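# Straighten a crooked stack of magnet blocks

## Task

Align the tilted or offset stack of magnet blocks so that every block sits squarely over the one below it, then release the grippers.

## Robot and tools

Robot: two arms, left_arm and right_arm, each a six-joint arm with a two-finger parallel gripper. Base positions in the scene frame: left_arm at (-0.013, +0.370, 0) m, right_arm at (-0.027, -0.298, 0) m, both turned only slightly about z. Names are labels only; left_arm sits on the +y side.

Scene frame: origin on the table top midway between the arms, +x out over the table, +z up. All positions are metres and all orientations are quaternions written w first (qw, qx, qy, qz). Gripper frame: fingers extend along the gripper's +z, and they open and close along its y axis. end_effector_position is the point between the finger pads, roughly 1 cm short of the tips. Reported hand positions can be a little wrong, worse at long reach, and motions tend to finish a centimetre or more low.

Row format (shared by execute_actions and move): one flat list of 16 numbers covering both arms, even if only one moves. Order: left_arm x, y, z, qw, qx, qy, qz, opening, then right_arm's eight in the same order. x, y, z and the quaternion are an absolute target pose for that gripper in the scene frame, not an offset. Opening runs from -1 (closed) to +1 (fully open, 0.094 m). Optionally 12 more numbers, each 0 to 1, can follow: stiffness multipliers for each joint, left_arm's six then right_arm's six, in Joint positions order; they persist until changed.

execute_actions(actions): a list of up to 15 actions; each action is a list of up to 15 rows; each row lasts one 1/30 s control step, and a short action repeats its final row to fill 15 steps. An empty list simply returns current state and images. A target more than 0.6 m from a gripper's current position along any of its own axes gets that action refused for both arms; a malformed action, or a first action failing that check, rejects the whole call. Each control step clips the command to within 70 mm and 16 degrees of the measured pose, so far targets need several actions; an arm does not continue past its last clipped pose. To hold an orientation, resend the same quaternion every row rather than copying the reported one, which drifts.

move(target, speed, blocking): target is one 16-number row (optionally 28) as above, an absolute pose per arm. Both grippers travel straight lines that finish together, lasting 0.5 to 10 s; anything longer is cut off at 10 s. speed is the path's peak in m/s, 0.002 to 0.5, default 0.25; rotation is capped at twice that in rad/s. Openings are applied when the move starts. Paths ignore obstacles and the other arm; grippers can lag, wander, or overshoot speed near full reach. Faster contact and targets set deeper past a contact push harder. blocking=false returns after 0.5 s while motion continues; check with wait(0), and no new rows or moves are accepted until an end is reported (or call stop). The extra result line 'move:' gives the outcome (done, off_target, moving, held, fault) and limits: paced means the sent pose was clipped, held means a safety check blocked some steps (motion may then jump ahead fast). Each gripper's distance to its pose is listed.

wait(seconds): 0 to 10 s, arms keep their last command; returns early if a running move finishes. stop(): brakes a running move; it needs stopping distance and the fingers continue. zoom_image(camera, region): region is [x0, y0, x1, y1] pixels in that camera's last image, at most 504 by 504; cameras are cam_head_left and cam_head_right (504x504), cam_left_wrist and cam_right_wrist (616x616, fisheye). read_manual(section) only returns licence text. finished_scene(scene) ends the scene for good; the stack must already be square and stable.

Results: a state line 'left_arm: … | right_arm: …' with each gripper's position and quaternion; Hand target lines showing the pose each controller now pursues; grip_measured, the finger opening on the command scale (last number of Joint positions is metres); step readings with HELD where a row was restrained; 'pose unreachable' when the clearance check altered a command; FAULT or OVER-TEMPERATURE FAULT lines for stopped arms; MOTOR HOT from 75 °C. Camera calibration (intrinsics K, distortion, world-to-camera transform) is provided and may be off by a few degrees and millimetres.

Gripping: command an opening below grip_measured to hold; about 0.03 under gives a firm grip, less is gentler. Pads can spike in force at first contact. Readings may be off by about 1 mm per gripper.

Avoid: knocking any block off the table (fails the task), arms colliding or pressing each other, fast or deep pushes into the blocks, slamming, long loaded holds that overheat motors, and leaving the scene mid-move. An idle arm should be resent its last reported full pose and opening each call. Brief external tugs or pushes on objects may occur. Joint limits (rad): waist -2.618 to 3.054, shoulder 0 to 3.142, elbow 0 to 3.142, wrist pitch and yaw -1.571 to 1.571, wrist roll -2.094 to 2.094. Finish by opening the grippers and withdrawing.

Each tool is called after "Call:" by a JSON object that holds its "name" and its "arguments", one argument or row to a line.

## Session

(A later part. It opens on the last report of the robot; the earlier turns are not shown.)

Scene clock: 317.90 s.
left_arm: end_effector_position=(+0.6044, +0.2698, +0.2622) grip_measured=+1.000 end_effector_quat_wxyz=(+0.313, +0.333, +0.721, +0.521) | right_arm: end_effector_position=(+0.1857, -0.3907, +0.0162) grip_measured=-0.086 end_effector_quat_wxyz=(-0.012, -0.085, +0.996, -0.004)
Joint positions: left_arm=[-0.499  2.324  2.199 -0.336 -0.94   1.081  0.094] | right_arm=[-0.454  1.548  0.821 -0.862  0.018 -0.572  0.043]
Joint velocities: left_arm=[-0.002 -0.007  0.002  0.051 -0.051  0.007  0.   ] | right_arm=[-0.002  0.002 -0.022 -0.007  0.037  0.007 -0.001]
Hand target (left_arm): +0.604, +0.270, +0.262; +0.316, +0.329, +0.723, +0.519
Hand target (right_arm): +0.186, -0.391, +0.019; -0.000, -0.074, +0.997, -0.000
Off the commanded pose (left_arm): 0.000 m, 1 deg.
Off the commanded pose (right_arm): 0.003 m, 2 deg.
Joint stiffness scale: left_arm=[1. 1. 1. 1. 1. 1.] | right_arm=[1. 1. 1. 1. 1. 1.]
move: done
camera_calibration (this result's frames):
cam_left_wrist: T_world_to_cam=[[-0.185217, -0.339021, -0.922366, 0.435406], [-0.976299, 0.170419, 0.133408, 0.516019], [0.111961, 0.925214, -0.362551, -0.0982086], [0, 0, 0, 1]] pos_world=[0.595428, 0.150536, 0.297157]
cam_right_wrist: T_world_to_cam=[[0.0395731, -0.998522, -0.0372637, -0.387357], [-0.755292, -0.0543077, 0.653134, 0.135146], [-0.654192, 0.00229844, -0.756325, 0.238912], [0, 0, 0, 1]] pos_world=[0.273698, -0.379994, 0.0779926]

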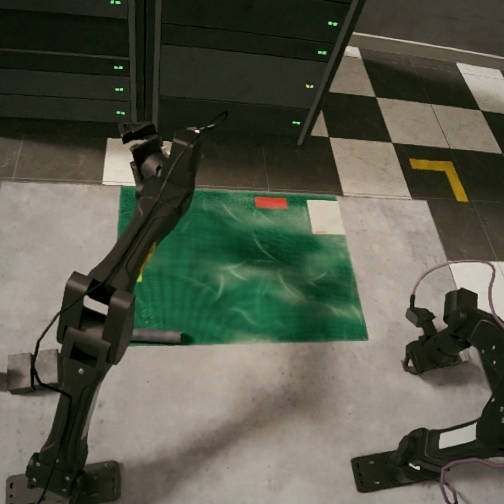

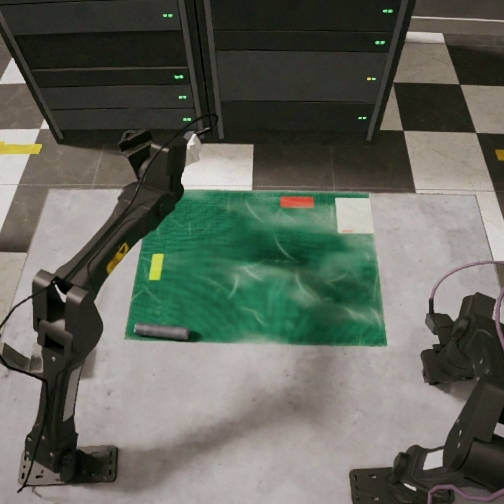

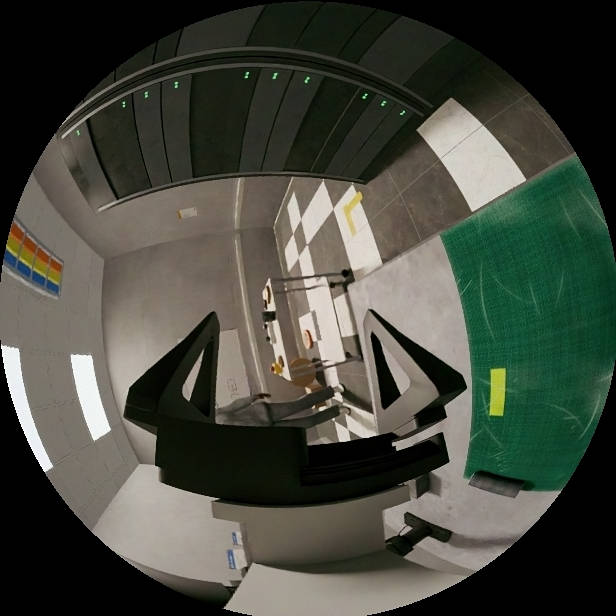

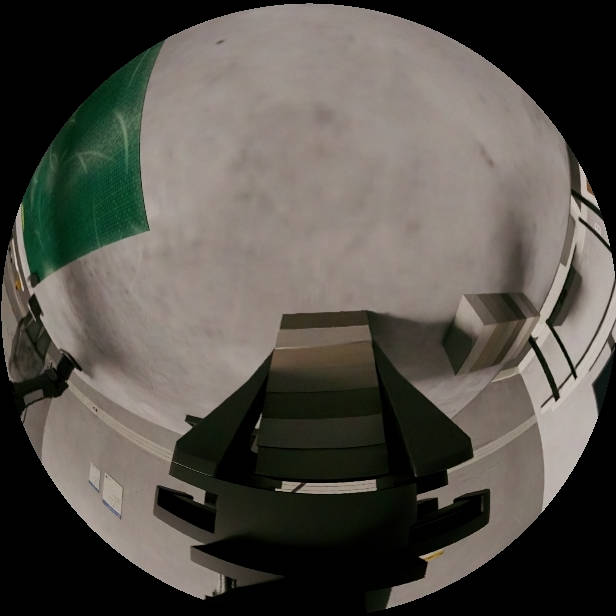

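Call:
{"name": "move", "arguments": {
  "target": [0.6044, 0.2698, 0.2622, 0.316, 0.329, 0.723, 0.519, 1, 0.186, -0.3907, 0.019, 0, -0.062, 0.9981, 0, -0.12],
  "speed": 0.02
}}

Scene clock: 322.07 s.
left_arm: end_effector_position=(+0.6044, +0.2698, +0.2622) grip_measured=+1.000 end_effector_quat_wxyz=(+0.313, +0.333, +0.721, +0.521) | right_arm: end_effector_position=(+0.1857, -0.3906, +0.0162) grip_measured=-0.086 end_effector_quat_wxyz=(-0.012, -0.073, +0.997, -0.004)
Joint positions: left_arm=[-0.499  2.324  2.199 -0.336 -0.94   1.081  0.094] | right_arm=[-0.454  1.548  0.821 -0.862  0.017 -0.547  0.043]
Joint velocities: left_arm=[-0.007  0.002  0.002  0.022 -0.066 -0.007  0.   ] | right_arm=[ 0.002 -0.017  0.007  0.051  0.007  0.066 -0.001]
Hand target (left_arm): +0.604, +0.270, +0.262; +0.316, +0.329, +0.723, +0.519
Hand target (right_arm): +0.186, -0.391, +0.019; -0.000, -0.062, +0.998, +0.000
Off the commanded pose (left_arm): 0.000 m, 1 deg.
Off the commanded pose (right_arm): 0.003 m, 2 deg.
Joint stiffness scale: left_arm=[1. 1. 1. 1. 1. 1.] | right_arm=[1. 1. 1. 1. 1. 1.]
move: done
camera_calibration (this result's frames):
cam_left_wrist: T_world_to_cam=[[-0.185217, -0.339021, -0.922366, 0.435406], [-0.976299, 0.170419, 0.133408, 0.516019], [0.111961, 0.925214, -0.362551, -0.0982086], [0, 0, 0, 1]] pos_world=[0.595428, 0.150536, 0.297157]
cam_right_wrist: T_world_to_cam=[[0.0144379, -0.999211, -0.0370101, -0.382901], [-0.756663, -0.0351148, 0.652862, 0.142926], [-0.653646, 0.0185782, -0.756572, 0.24519], [0, 0, 0, 1]] pos_world=[0.273942, -0.382135, 0.0780221]

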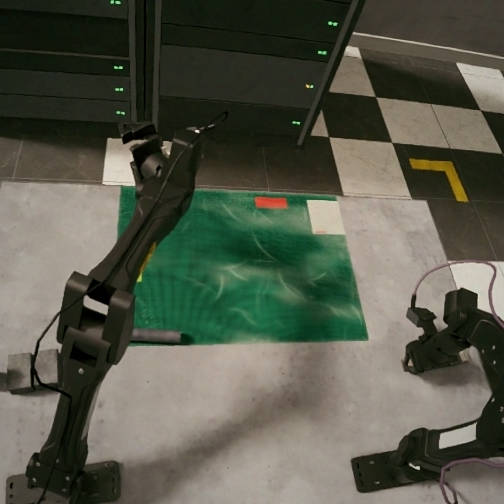

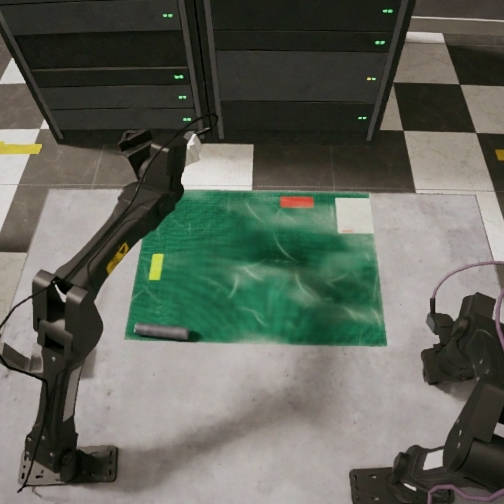

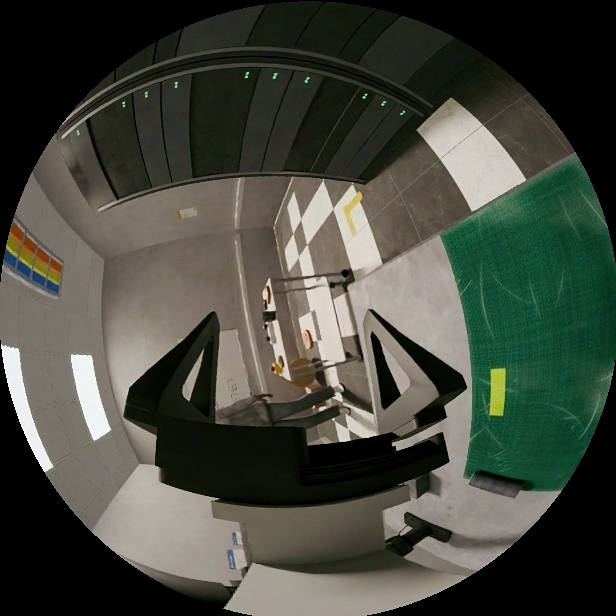

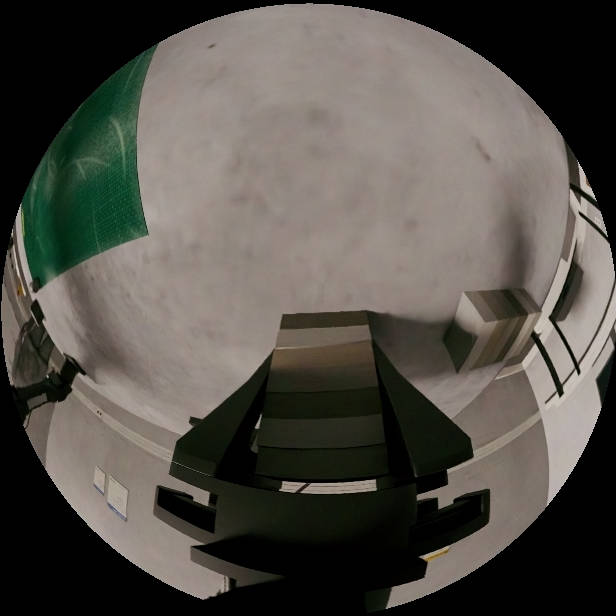

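Call:
{"name": "move", "arguments": {
  "target": [0.6044, 0.2698, 0.2622, 0.316, 0.329, 0.723, 0.519, 1, 0.186, -0.3906, 0.019, 0, -0.073, 0.9973, 0, 1],
  "speed": 0.02
}}

Call:
{"name": "move", "arguments": {
  "target": [0.6044, 0.2698, 0.2622, 0.316, 0.329, 0.723, 0.519, 1, 0.186, -0.3906, 0.12, 0, -0.073, 0.9973, 0, 1],
  "speed": 0.08
}}

Scene clock: 325.60 s.
left_arm: end_effector_position=(+0.6044, +0.2698, +0.2622) grip_measured=+1.000 end_effector_quat_wxyz=(+0.313, +0.333, +0.721, +0.521) | right_arm: end_effector_position=(+0.1856, -0.3903, +0.0162) grip_measured=+1.000 end_effector_quat_wxyz=(-0.012, -0.076, +0.997, -0.003)
Joint positions: left_arm=[-0.499  2.324  2.199 -0.336 -0.94   1.082  0.094] | right_arm=[-0.454  1.548  0.821 -0.863  0.016 -0.554  0.094]
Joint velocities: left_arm=[ 0.002  0.007 -0.002 -0.037 -0.007 -0.037  0.   ] | right_arm=[-0.017 -0.012  0.002  0.022 -0.007 -0.066  0.   ]
Hand target (left_arm): +0.604, +0.270, +0.262; +0.316, +0.329, +0.723, +0.519
Hand target (right_arm): +0.186, -0.390, +0.019; -0.000, -0.073, +0.997, -0.000
Off the commanded pose (left_arm): 0.000 m, 1 deg.
Off the commanded pose (right_arm): 0.003 m, 1 deg.
Joint stiffness scale: left_arm=[1. 1. 1. 1. 1. 1.] | right_arm=[1. 1. 1. 1. 1. 1.]
move: done
camera_calibration (this result's frames):
cam_left_wrist: T_world_to_cam=[[-0.185442, -0.338722, -0.922431, 0.435478], [-0.976254, 0.170476, 0.133662, 0.51591], [0.111979, 0.925314, -0.362292, -0.0983138], [0, 0, 0, 1]] pos_world=[0.595424, 0.150526, 0.297122]
cam_right_wrist: T_world_to_cam=[[0.0208824, -0.99904, -0.0385192, -0.383743], [-0.756216, -0.0409855, 0.653037, 0.140486], [-0.653988, 0.0154919, -0.756346, 0.243979], [0, 0, 0, 1]] pos_world=[0.27381, -0.381396, 0.0780084]

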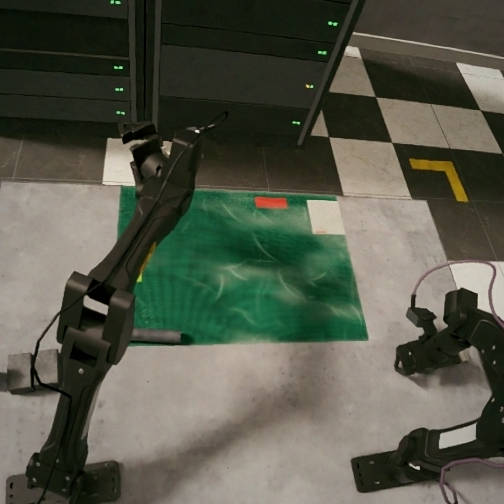

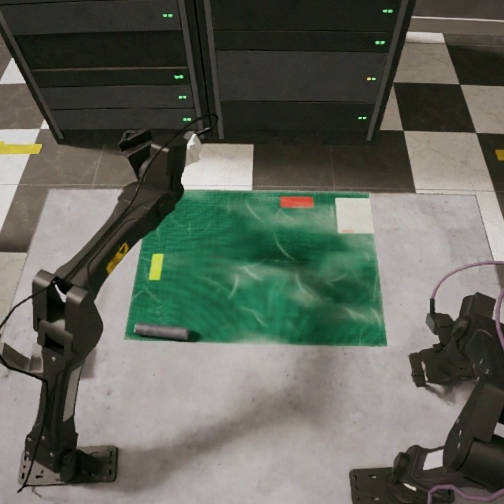

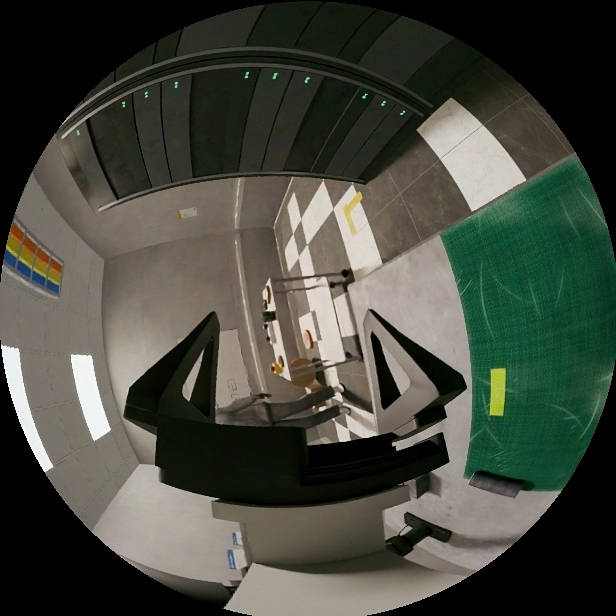

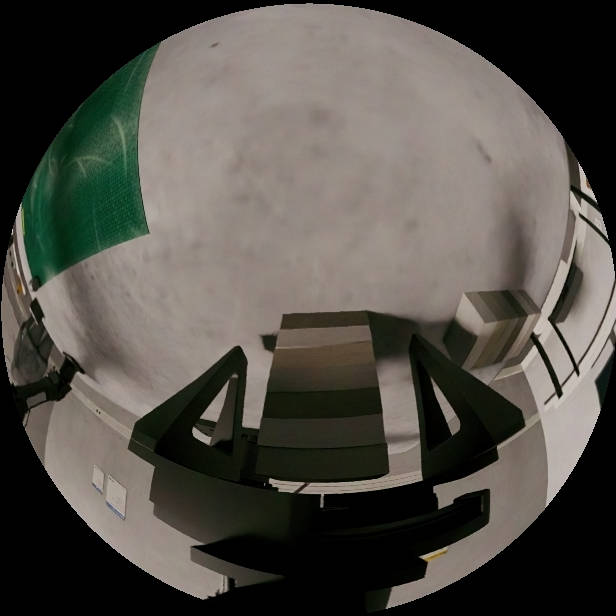

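Scene clock: 327.43 s.
left_arm: end_effector_position=(+0.6044, +0.2698, +0.2622) grip_measured=+1.000 end_effector_quat_wxyz=(+0.313, +0.333, +0.721, +0.521) | right_arm: end_effector_position=(+0.1819, -0.3887, +0.1076) grip_measured=+1.000 end_effector_quat_wxyz=(-0.024, -0.076, +0.997, +0.003)
Joint positions: left_arm=[-0.499  2.324  2.199 -0.336 -0.94   1.082  0.094] | right_arm=[-0.454  1.451  1.112 -1.277  0.016 -0.554  0.094]
Joint velocities: left_arm=[-0.002 -0.007 -0.007  0.037 -0.022 -0.066  0.   ] | right_arm=[-0.002  0.002 -0.012  0.037 -0.022 -0.022  0.   ]
Hand target (left_arm): +0.604, +0.270, +0.262; +0.316, +0.329, +0.723, +0.519
Hand target (right_arm): +0.188, -0.391, +0.119; +0.000, -0.073, +0.997, -0.000
Off the commanded pose (left_arm): 0.000 m, 1 deg.
Off the commanded pose (right_arm): 0.013 m, 3 deg.
Joint stiffness scale: left_arm=[1. 1. 1. 1. 1. 1.] | right_arm=[1. 1. 1. 1. 1. 1.]
move: off_target (right_arm)
camera_calibration (this result's frames):
cam_left_wrist: T_world_to_cam=[[-0.185442, -0.338722, -0.922431, 0.435478], [-0.976254, 0.170476, 0.133662, 0.51591], [0.111979, 0.925314, -0.362292, -0.0983138], [0, 0, 0, 1]] pos_world=[0.595424, 0.150526, 0.297122]
cam_right_wrist: T_world_to_cam=[[0.0205451, -0.998555, -0.0496484, -0.377097], [-0.739676, -0.0485912, 0.671206, 0.0701358], [-0.672649, 0.0229337, -0.739606, 0.315052], [0, 0, 0, 1]] pos_world=[0.271545, -0.380369, 0.167217]

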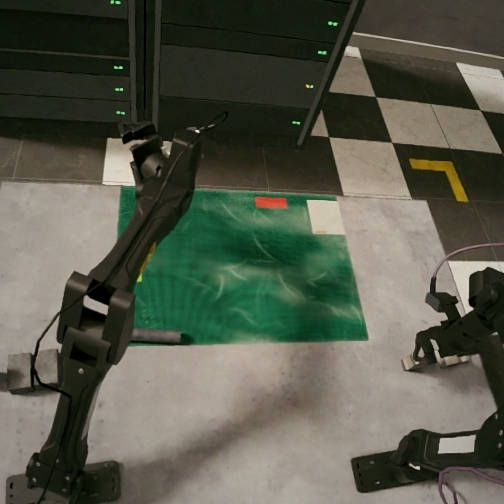

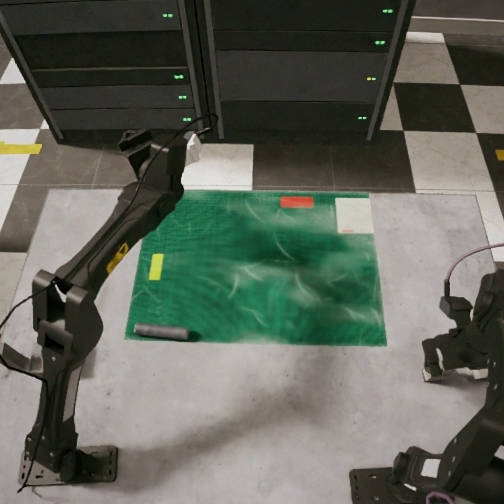

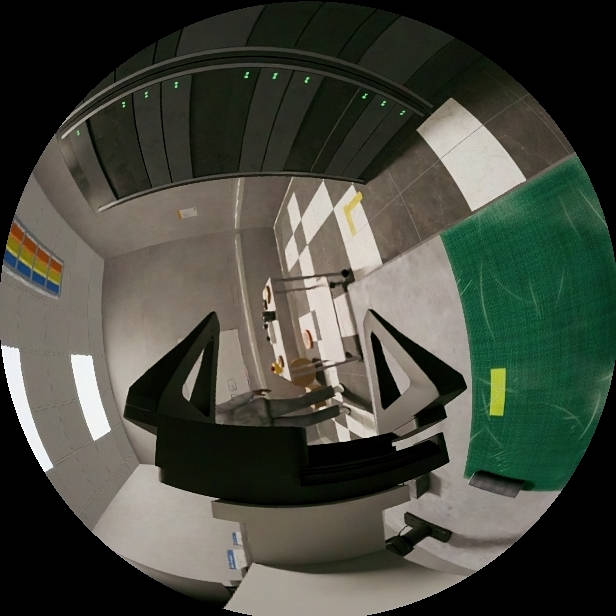

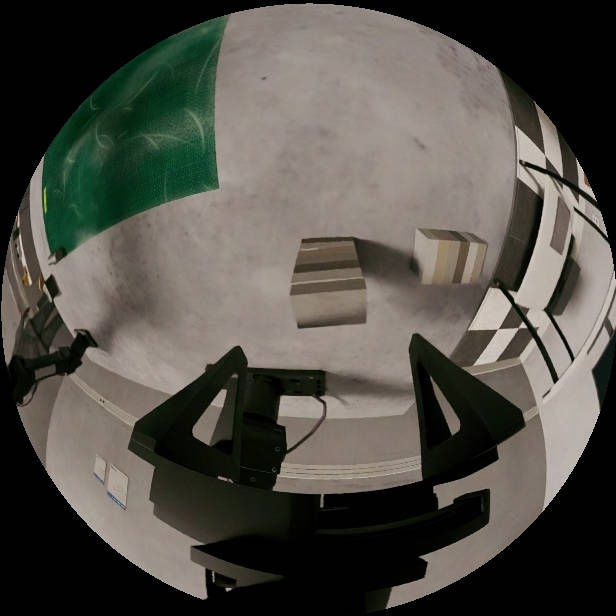

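Call:
{"name": "zoom_image", "arguments": {
  "camera": "cam_right_wrist",
  "region": [260, 205, 400, 345]
}}

Region (260, 205, 400, 345) of cam_right_wrist's 616x616 image, scaled by 3.600, with more detail than that image has.

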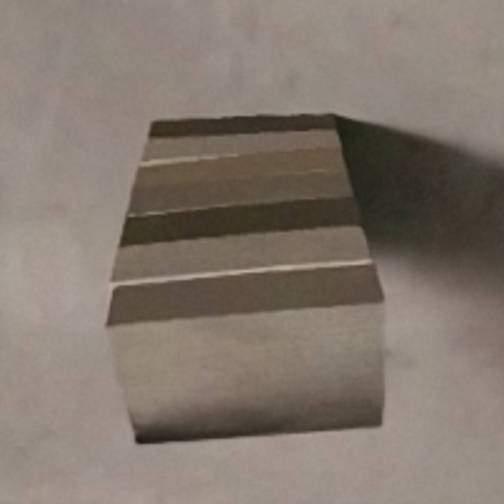

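Call:
{"name": "move", "arguments": {
  "target": [0.6044, 0.2698, 0.2622, 0.316, 0.329, 0.723, 0.519, 1, 0.1895, -0.3895, 0.11, 0, 0.6691, 0.7431, 0, 1],
  "speed": 0.4
}}

Scene clock: 338.37 s.
left_arm: end_effector_position=(+0.6044, +0.2698, +0.2622) grip_measured=+1.000 end_effector_quat_wxyz=(+0.312, +0.334, +0.721, +0.521) | right_arm: end_effector_position=(+0.1894, -0.3871, +0.1073) grip_measured=+1.000 end_effector_quat_wxyz=(-0.011, +0.665, +0.746, +0.001)
Joint positions: left_arm=[-0.499  2.324  2.199 -0.336 -0.94   1.082  0.094] | right_arm=[-0.454  1.451  1.112 -1.252 -0.009  1.054  0.094]
Joint velocities: left_arm=[-0.002 -0.002 -0.017  0.022 -0.037 -0.007  0.   ] | right_arm=[-0.007 -0.012 -0.002 -0.007 -0.051  0.051  0.   ]
Hand target (left_arm): +0.604, +0.270, +0.262; +0.316, +0.329, +0.723, +0.519
Hand target (right_arm): +0.190, -0.389, +0.110; +0.000, +0.669, +0.743, -0.000
Off the commanded pose (left_arm): 0.000 m, 1 deg.
Off the commanded pose (right_arm): 0.004 m, 1 deg.
Joint stiffness scale: left_arm=[1. 1. 1. 1. 1. 1.] | right_arm=[1. 1. 1. 1. 1. 1.]
move: done
camera_calibration (this result's frames):
cam_left_wrist: T_world_to_cam=[[-0.185891, -0.338123, -0.92256, 0.435622], [-0.976165, 0.170591, 0.13417, 0.515692], [0.112014, 0.925512, -0.361775, -0.0985242], [0, 0, 0, 1]] pos_world=[0.595414, 0.150507, 0.297053]
cam_right_wrist: T_world_to_cam=[[-0.999431, 0.0160432, -0.0296816, 0.208176], [-0.00697522, 0.762467, 0.64699, 0.253775], [0.0330111, 0.646828, -0.761921, 0.4302], [0, 0, 0, 1]] pos_world=[0.195626, -0.4751, 0.169768]

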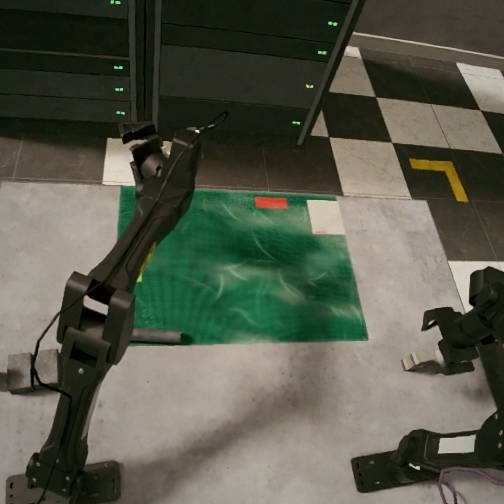

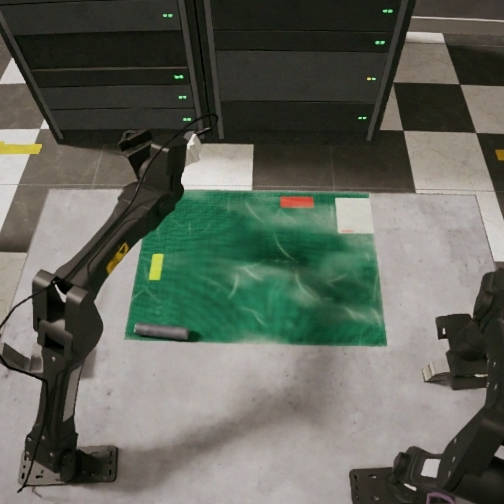

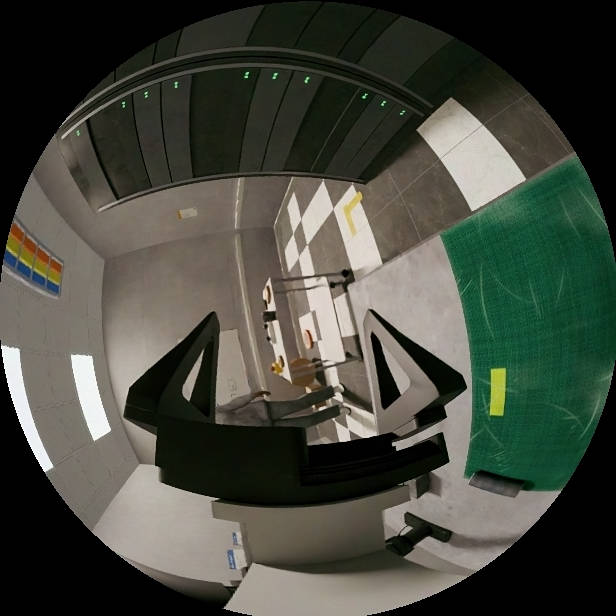

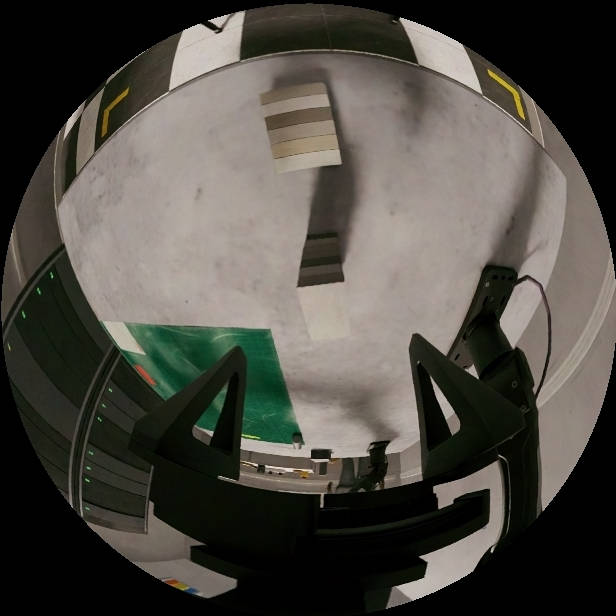

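Call:
{"name": "zoom_image", "arguments": {
  "camera": "cam_right_wrist",
  "region": [250, 210, 390, 350]
}}

Region (250, 210, 390, 350) of cam_right_wrist's 616x616 image, scaled by 3.600, with more detail than that image has.

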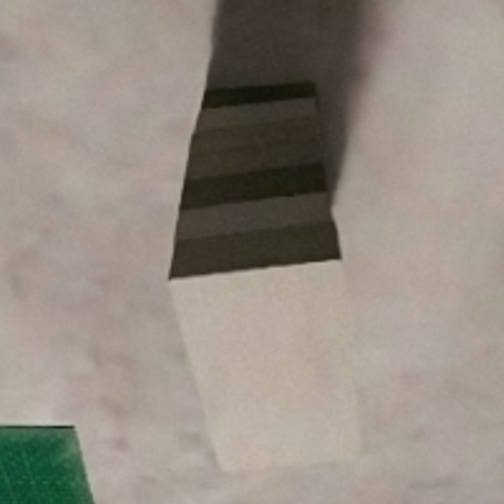

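Call:
{"name": "move", "arguments": {
  "target": [0.6044, 0.2698, 0.2622, 0.316, 0.329, 0.723, 0.519, 1, 0.1905, -0.3895, 0.04, 0, 0.6788, 0.7343, 0, 0.1],
  "speed": 0.05
}}

Scene clock: 352.03 s.
left_arm: end_effector_position=(+0.6044, +0.2698, +0.2622) grip_measured=+1.000 end_effector_quat_wxyz=(+0.312, +0.334, +0.721, +0.521) | right_arm: end_effector_position=(+0.1892, -0.3869, +0.0419) grip_measured=+0.103 end_effector_quat_wxyz=(-0.003, +0.677, +0.736, +0.004)
Joint positions: left_arm=[-0.499  2.324  2.199 -0.336 -0.94   1.083  0.094] | right_arm=[-0.454  1.494  0.883 -0.962 -0.009  1.084  0.052]
Joint velocities: left_arm=[ 0.002 -0.007 -0.012  0.022  0.007 -0.022  0.   ] | right_arm=[-0.002 -0.002 -0.012  0.022 -0.022 -0.007  0.001]
Hand target (left_arm): +0.604, +0.270, +0.262; +0.316, +0.329, +0.723, +0.519
Hand target (right_arm): +0.189, -0.389, +0.040; -0.000, +0.679, +0.734, -0.000
Off the commanded pose (left_arm): 0.000 m, 1 deg.
Off the commanded pose (right_arm): 0.003 m, 1 deg.
Joint stiffness scale: left_arm=[1. 1. 1. 1. 1. 1.] | right_arm=[1. 1. 1. 1. 1. 1.]
move: done
camera_calibration (this result's frames):
cam_left_wrist: T_world_to_cam=[[-0.186116, -0.337824, -0.922625, 0.435694], [-0.97612, 0.170647, 0.134424, 0.515583], [0.112032, 0.92561, -0.361516, -0.0986295], [0, 0, 0, 1]] pos_world=[0.59541, 0.150497, 0.297019]
cam_right_wrist: T_world_to_cam=[[-0.99789, 0.0459072, -0.0459166, 0.217981], [0.00572153, 0.7666, 0.642099, 0.295346], [0.0646767, 0.640481, -0.765245, 0.371881], [0, 0, 0, 1]] pos_world=[0.191779, -0.474602, 0.104948]

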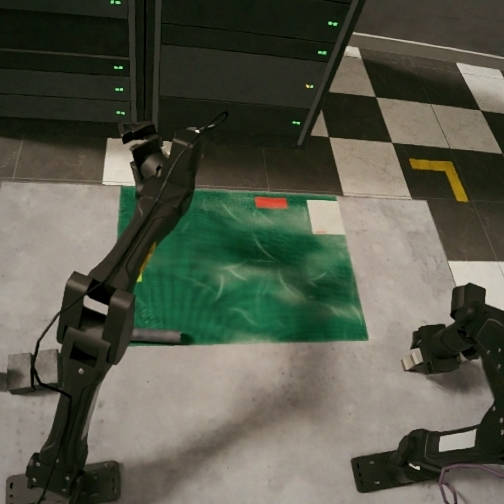

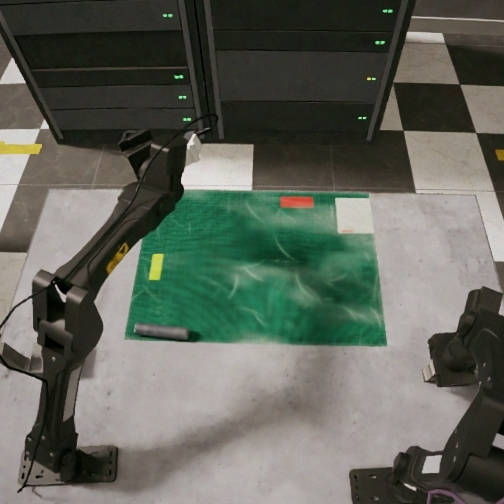

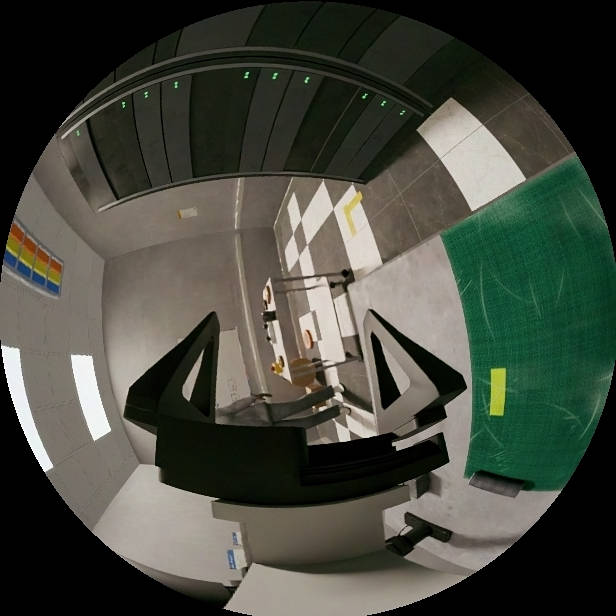

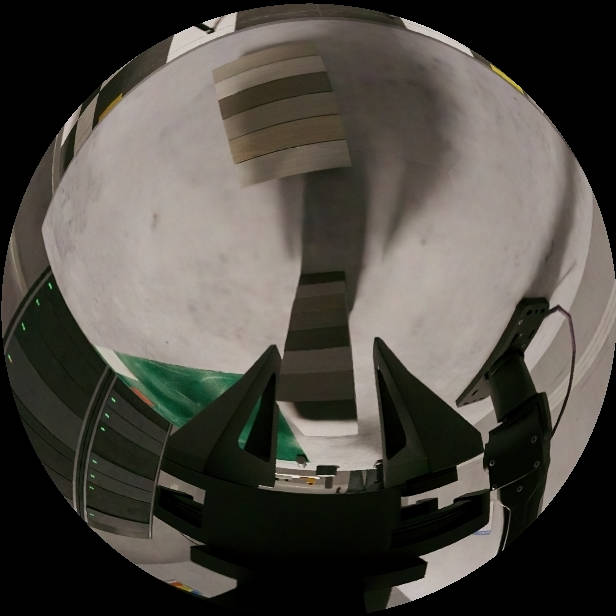

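Call:
{"name": "execute_actions", "arguments": {
  "actions": [
    [[0.6044,0.2698,0.2622,0.316,0.329,0.723,0.519,1,0.1905,-0.3895,0.04,0,0.6788,0.7343,0,0.0],[0.6044,0.2698,0.2622,0.316,0.329,0.723,0.519,1,0.1905,-0.3895,0.04,0,0.6788,0.7343,0,-0.05],[0.6044,0.2698,0.2622,0.316,0.329,0.723,0.519,1,0.1905,-0.3895,0.04,0,0.6788,0.7343,0,-0.1],[0.6044,0.2698,0.2622,0.316,0.329,0.723,0.519,1,0.1905,-0.3895,0.04,0,0.6788,0.7343,0,-0.15],[0.6044,0.2698,0.2622,0.316,0.329,0.723,0.519,1,0.1905,-0.3895,0.04,0,0.6788,0.7343,0,-0.2],[0.6044,0.2698,0.2622,0.316,0.329,0.723,0.519,1,0.1905,-0.3895,0.04,0,0.6788,0.7343,0,-0.25],[0.6044,0.2698,0.2622,0.316,0.329,0.723,0.519,1,0.1905,-0.3895,0.04,0,0.6788,0.7343,0,-0.3]],
    [[0.6044,0.2698,0.2622,0.316,0.329,0.723,0.519,1,0.1905,-0.3895,0.04,0,0.6788,0.7343,0,-0.32],[0.6044,0.2698,0.2622,0.316,0.329,0.723,0.519,1,0.1905,-0.3895,0.04,0,0.6788,0.7343,0,-0.33],[0.6044,0.2698,0.2622,0.316,0.329,0.723,0.519,1,0.1905,-0.3895,0.04,0,0.6788,0.7343,0,-0.34],[0.6044,0.2698,0.2622,0.316,0.329,0.723,0.519,1,0.1905,-0.3895,0.04,0,0.6788,0.7343,0,-0.35],[0.6044,0.2698,0.2622,0.316,0.329,0.723,0.519,1,0.1905,-0.3895,0.04,0,0.6788,0.7343,0,-0.36],[0.6044,0.2698,0.2622,0.316,0.329,0.723,0.519,1,0.1905,-0.3895,0.04,0,0.6788,0.7343,0,-0.37],[0.6044,0.2698,0.2622,0.316,0.329,0.723,0.519,1,0.1905,-0.3895,0.04,0,0.6788,0.7343,0,-0.38],[0.6044,0.2698,0.2622,0.316,0.329,0.723,0.519,1,0.1905,-0.3895,0.04,0,0.6788,0.7343,0,-0.39],[0.6044,0.2698,0.2622,0.316,0.329,0.723,0.519,1,0.1905,-0.3895,0.04,0,0.6788,0.7343,0,-0.40],[0.6044,0.2698,0.2622,0.316,0.329,0.723,0.519,1,0.1905,-0.3895,0.04,0,0.6788,0.7343,0,-0.41],[0.6044,0.2698,0.2622,0.316,0.329,0.723,0.519,1,0.1905,-0.3895,0.04,0,0.6788,0.7343,0,-0.42],[0.6044,0.2698,0.2622,0.316,0.329,0.723,0.519,1,0.1905,-0.3895,0.04,0,0.6788,0.7343,0,-0.43],[0.6044,0.2698,0.2622,0.316,0.329,0.723,0.519,1,0.1905,-0.3895,0.04,0,0.6788,0.7343,0,-0.44],[0.6044,0.2698,0.2622,0.316,0.329,0.723,0.519,1,0.1905,-0.3895,0.04,0,0.6788,0.7343,0,-0.45],[0.6044,0.2698,0.2622,0.316,0.329,0.723,0.519,1,0.1905,-0.3895,0.04,0,0.6788,0.7343,0,-0.46]],
    [[0.6044,0.2698,0.2622,0.316,0.329,0.723,0.519,1,0.1905,-0.3895,0.04,0,0.6788,0.7343,0,-0.47],[0.6044,0.2698,0.2622,0.316,0.329,0.723,0.519,1,0.1905,-0.3895,0.04,0,0.6788,0.7343,0,-0.48],[0.6044,0.2698,0.2622,0.316,0.329,0.723,0.519,1,0.1905,-0.3895,0.04,0,0.6788,0.7343,0,-0.49],[0.6044,0.2698,0.2622,0.316,0.329,0.723,0.519,1,0.1905,-0.3895,0.04,0,0.6788,0.7343,0,-0.50]]
  ]
}}

Scene clock: 362.27 s.
left_arm: end_effector_position=(+0.6044, +0.2698, +0.2622) grip_measured=+1.000 end_effector_quat_wxyz=(+0.312, +0.334, +0.721, +0.521) | right_arm: end_effector_position=(+0.1893, -0.3870, +0.0416) grip_measured=-0.447 end_effector_quat_wxyz=(-0.003, +0.677, +0.736, +0.004)
Joint positions: left_arm=[-0.499  2.324  2.199 -0.336 -0.94   1.083  0.094] | right_arm=[-0.454  1.496  0.883 -0.961 -0.009  1.084  0.026]
Joint velocities: left_arm=[ 0.017  0.012  0.027  0.007  0.051 -0.051  0.   ] | right_arm=[-0.012 -0.002  0.002  0.007  0.051 -0.007 -0.001]
Hand target (left_arm): +0.604, +0.270, +0.262; +0.316, +0.329, +0.723, +0.519
Hand target (right_arm): +0.190, -0.389, +0.040; -0.000, +0.679, +0.734, -0.000
Off the commanded pose (left_arm): 0.000 m, 1 deg.
Off the commanded pose (right_arm): 0.003 m, 1 deg.
Joint stiffness scale: left_arm=[1. 1. 1. 1. 1. 1.] | right_arm=[1. 1. 1. 1. 1. 1.]
Step readings (end_effector_position; steps 1 to 15: 1st action; 16 to 30: 2nd action; 31 to 45: 3rd action):
0: left_arm (+0.6044, +0.2698, +0.2622) | right_arm (+0.1896, -0.3871, +0.0419)
1: left_arm (+0.6044, +0.2698, +0.2622) | right_arm (+0.1896, -0.3871, +0.0419)
2: left_arm (+0.6044, +0.2698, +0.2622) | right_arm (+0.1896, -0.3871, +0.0419)
4: left_arm (+0.6044, +0.2698, +0.2622) | right_arm (+0.1897, -0.3871, +0.0419)
8: left_arm (+0.6044, +0.2698, +0.2622) | right_arm (+0.1898, -0.3871, +0.0419)
15: left_arm (+0.6044, +0.2698, +0.2622) | right_arm (+0.1898, -0.3871, +0.0419)
16: left_arm (+0.6044, +0.2698, +0.2622) | right_arm (+0.1898, -0.3871, +0.0419)
17: left_arm (+0.6044, +0.2698, +0.2622) | right_arm (+0.1898, -0.3871, +0.0419)
19: left_arm (+0.6044, +0.2698, +0.2622) | right_arm (+0.1898, -0.3872, +0.0419)
23: left_arm (+0.6044, +0.2698, +0.2622) | right_arm (+0.1897, -0.3871, +0.0419)
30: left_arm (+0.6044, +0.2698, +0.2622) | right_arm (+0.1894, -0.3871, +0.0419)
31: left_arm (+0.6044, +0.2698, +0.2622) | right_arm (+0.1893, -0.3870, +0.0417)
32: left_arm (+0.6044, +0.2698, +0.2622) | right_arm (+0.1893, -0.3870, +0.0416)
34: left_arm (+0.6044, +0.2698, +0.2622) | right_arm (+0.1893, -0.3870, +0.0416)
38: left_arm (+0.6044, +0.2698, +0.2622) | right_arm (+0.1893, -0.3870, +0.0416)
45: end_effector_position above
camera_calibration (this result's frames):
cam_left_wrist: T_world_to_cam=[[-0.186116, -0.337824, -0.922625, 0.435694], [-0.97612, 0.170647, 0.134424, 0.515583], [0.112032, 0.92561, -0.361516, -0.0986295], [0, 0, 0, 1]] pos_world=[0.59541, 0.150497, 0.297019]
cam_right_wrist: T_world_to_cam=[[-0.997913, 0.0458968, -0.0454266, 0.218021], [0.00604181, 0.76673, 0.641941, 0.295578], [0.064293, 0.640327, -0.765407, 0.371774], [0, 0, 0, 1]] pos_world=[0.191877, -0.474692, 0.104718]

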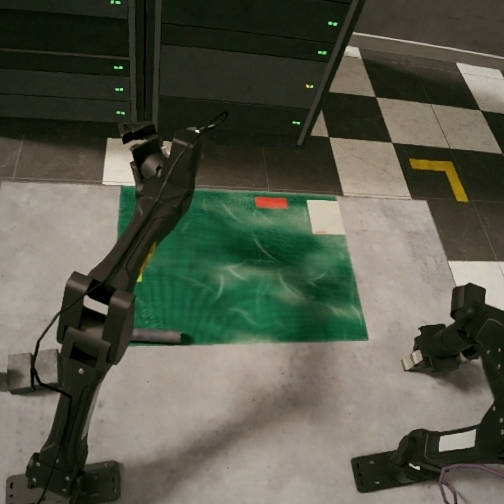

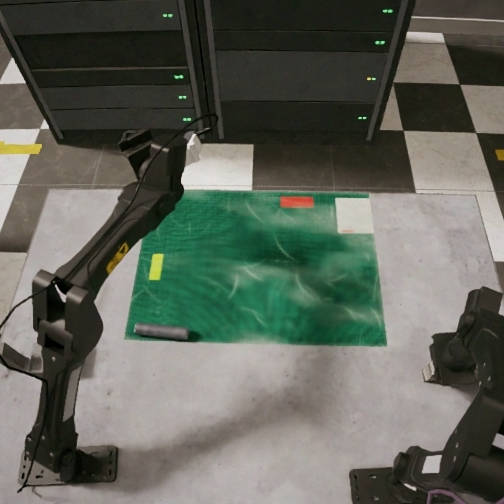

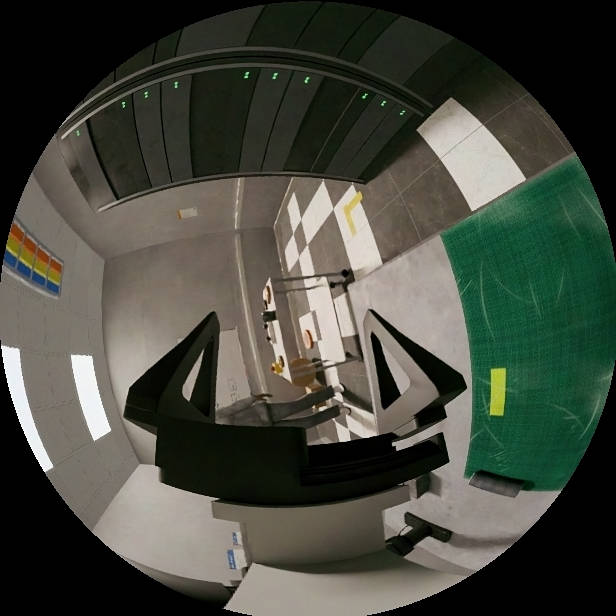

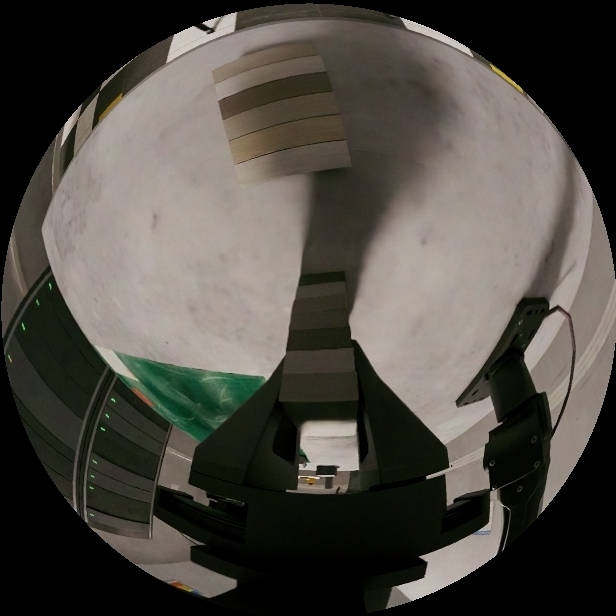

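Now the lower level with the same orientation.

Call:
{"name": "move", "arguments": {
  "target": [0.6044, 0.2698, 0.2622, 0.316, 0.329, 0.723, 0.519, 1, 0.1905, -0.3895, 0.04, 0, 0.6788, 0.7343, 0, 0.1],
  "speed": 0.03
}}

Call:
{"name": "move", "arguments": {
  "target": [0.6044, 0.2698, 0.2622, 0.316, 0.329, 0.723, 0.519, 1, 0.1905, -0.3895, 0.01, 0, 0.6788, 0.7343, 0, 0.1],
  "speed": 0.03
}}

Scene clock: 365.00 s.
left_arm: end_effector_position=(+0.6044, +0.2698, +0.2622) grip_measured=+1.000 end_effector_quat_wxyz=(+0.312, +0.334, +0.721, +0.521) | right_arm: end_effector_position=(+0.1897, -0.3871, +0.0416) grip_measured=+0.098 end_effector_quat_wxyz=(-0.002, +0.677, +0.736, +0.004)
Joint positions: left_arm=[-0.499  2.324  2.199 -0.336 -0.94   1.083  0.094] | right_arm=[-0.454  1.496  0.883 -0.96  -0.009  1.085  0.052]
Joint velocities: left_arm=[-0.002 -0.007  0.007 -0.007 -0.066  0.007  0.   ] | right_arm=[ 0.007 -0.007  0.022  0.022 -0.066 -0.022  0.   ]
Hand target (left_arm): +0.604, +0.270, +0.262; +0.316, +0.329, +0.723, +0.519
Hand target (right_arm): +0.190, -0.389, +0.040; -0.000, +0.679, +0.734, -0.000
Off the commanded pose (left_arm): 0.000 m, 1 deg.
Off the commanded pose (right_arm): 0.003 m, 1 deg.
Joint stiffness scale: left_arm=[1. 1. 1. 1. 1. 1.] | right_arm=[1. 1. 1. 1. 1. 1.]
move: done
camera_calibration (this result's frames):
cam_left_wrist: T_world_to_cam=[[-0.186116, -0.337824, -0.922625, 0.435694], [-0.97612, 0.170647, 0.134424, 0.515583], [0.112032, 0.92561, -0.361516, -0.0986295], [0, 0, 0, 1]] pos_world=[0.59541, 0.150497, 0.297019]
cam_right_wrist: T_world_to_cam=[[-0.997824, 0.0462671, -0.0469845, 0.218591], [0.00534028, 0.766885, 0.641762, 0.295843], [0.0657242, 0.640114, -0.765463, 0.371453], [0, 0, 0, 1]] pos_world=[0.192122, -0.474763, 0.104743]

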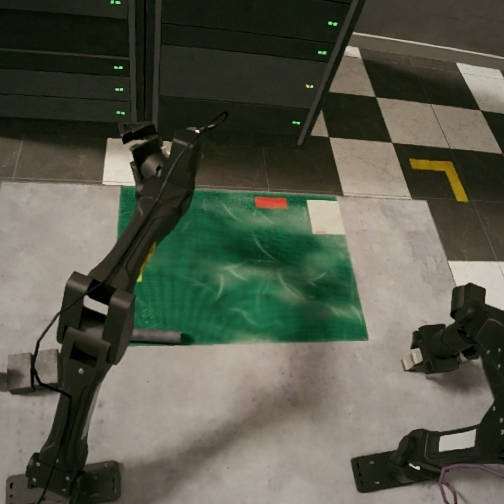

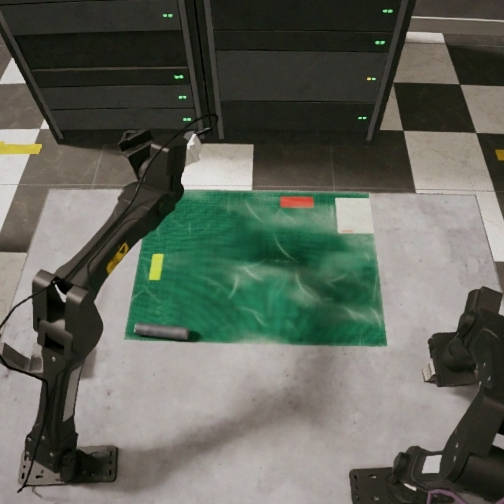

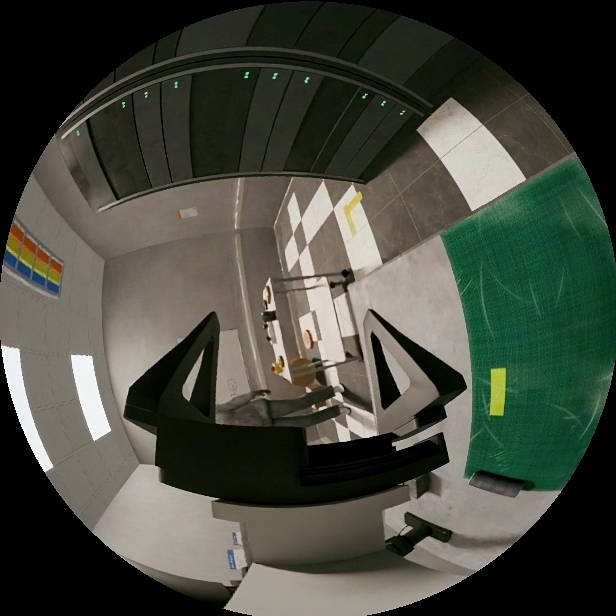

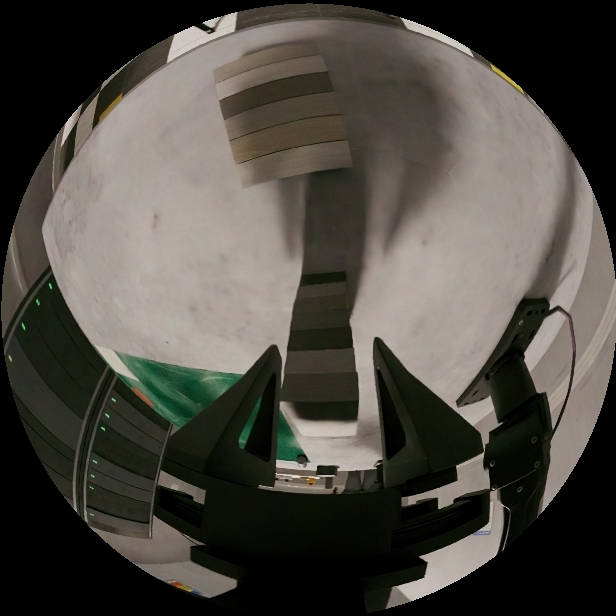

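Scene clock: 366.47 s.
left_arm: end_effector_position=(+0.6044, +0.2698, +0.2622) grip_measured=+1.000 end_effector_quat_wxyz=(+0.312, +0.334, +0.721, +0.521) | right_arm: end_effector_position=(+0.1910, -0.3875, +0.0126) grip_measured=+0.098 end_effector_quat_wxyz=(-0.001, +0.677, +0.736, +0.005)
Joint positions: left_arm=[-0.499  2.324  2.199 -0.336 -0.94   1.083  0.094] | right_arm=[-0.454  1.551  0.808 -0.828 -0.01   1.085  0.052]
Joint velocities: left_arm=[-0.017  0.017  0.002 -0.037 -0.051 -0.037  0.   ] | right_arm=[ 0.012  0.007  0.017  0.007 -0.051  0.007 -0.   ]
Hand target (left_arm): +0.604, +0.270, +0.262; +0.316, +0.329, +0.723, +0.519
Hand target (right_arm): +0.190, -0.389, +0.010; +0.000, +0.679, +0.734, +0.000
Off the commanded pose (left_arm): 0.000 m, 1 deg.
Off the commanded pose (right_arm): 0.003 m, 1 deg.
Joint stiffness scale: left_arm=[1. 1. 1. 1. 1. 1.] | right_arm=[1. 1. 1. 1. 1. 1.]
move: done
camera_calibration (this result's frames):
cam_left_wrist: T_world_to_cam=[[-0.186116, -0.337824, -0.922625, 0.435694], [-0.97612, 0.170647, 0.134424, 0.515583], [0.112032, 0.92561, -0.361516, -0.0986295], [0, 0, 0, 1]] pos_world=[0.59541, 0.150497, 0.297019]
cam_right_wrist: T_world_to_cam=[[-0.997708, 0.0462583, -0.049393, 0.218553], [0.00379748, 0.767009, 0.641625, 0.315105], [0.0675653, 0.639966, -0.765427, 0.349017], [0, 0, 0, 1]] pos_world=[0.193274, -0.475158, 0.0757625]

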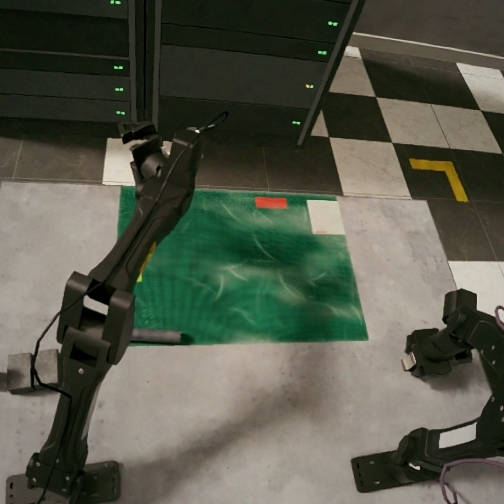

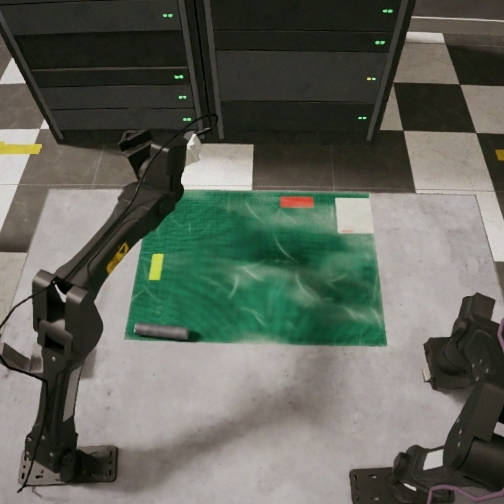

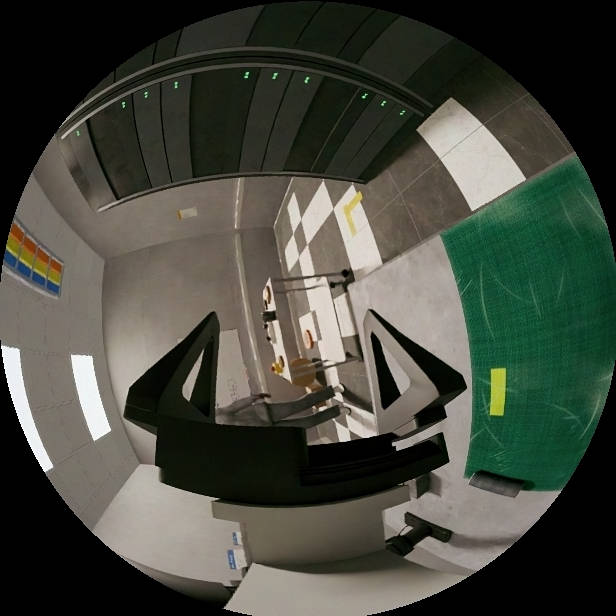

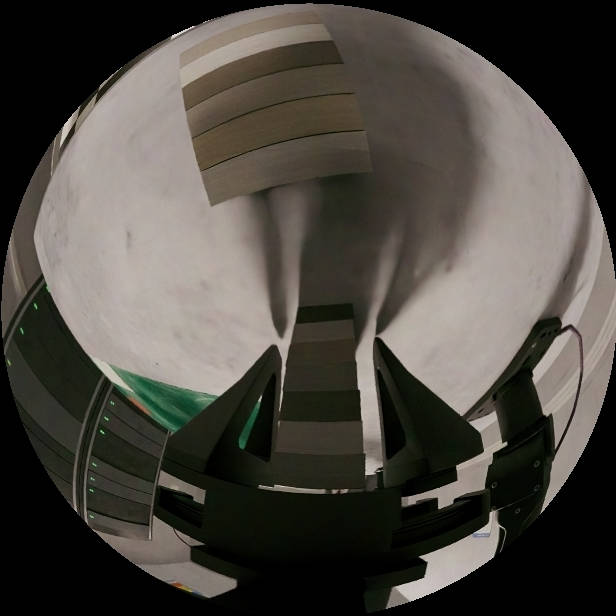

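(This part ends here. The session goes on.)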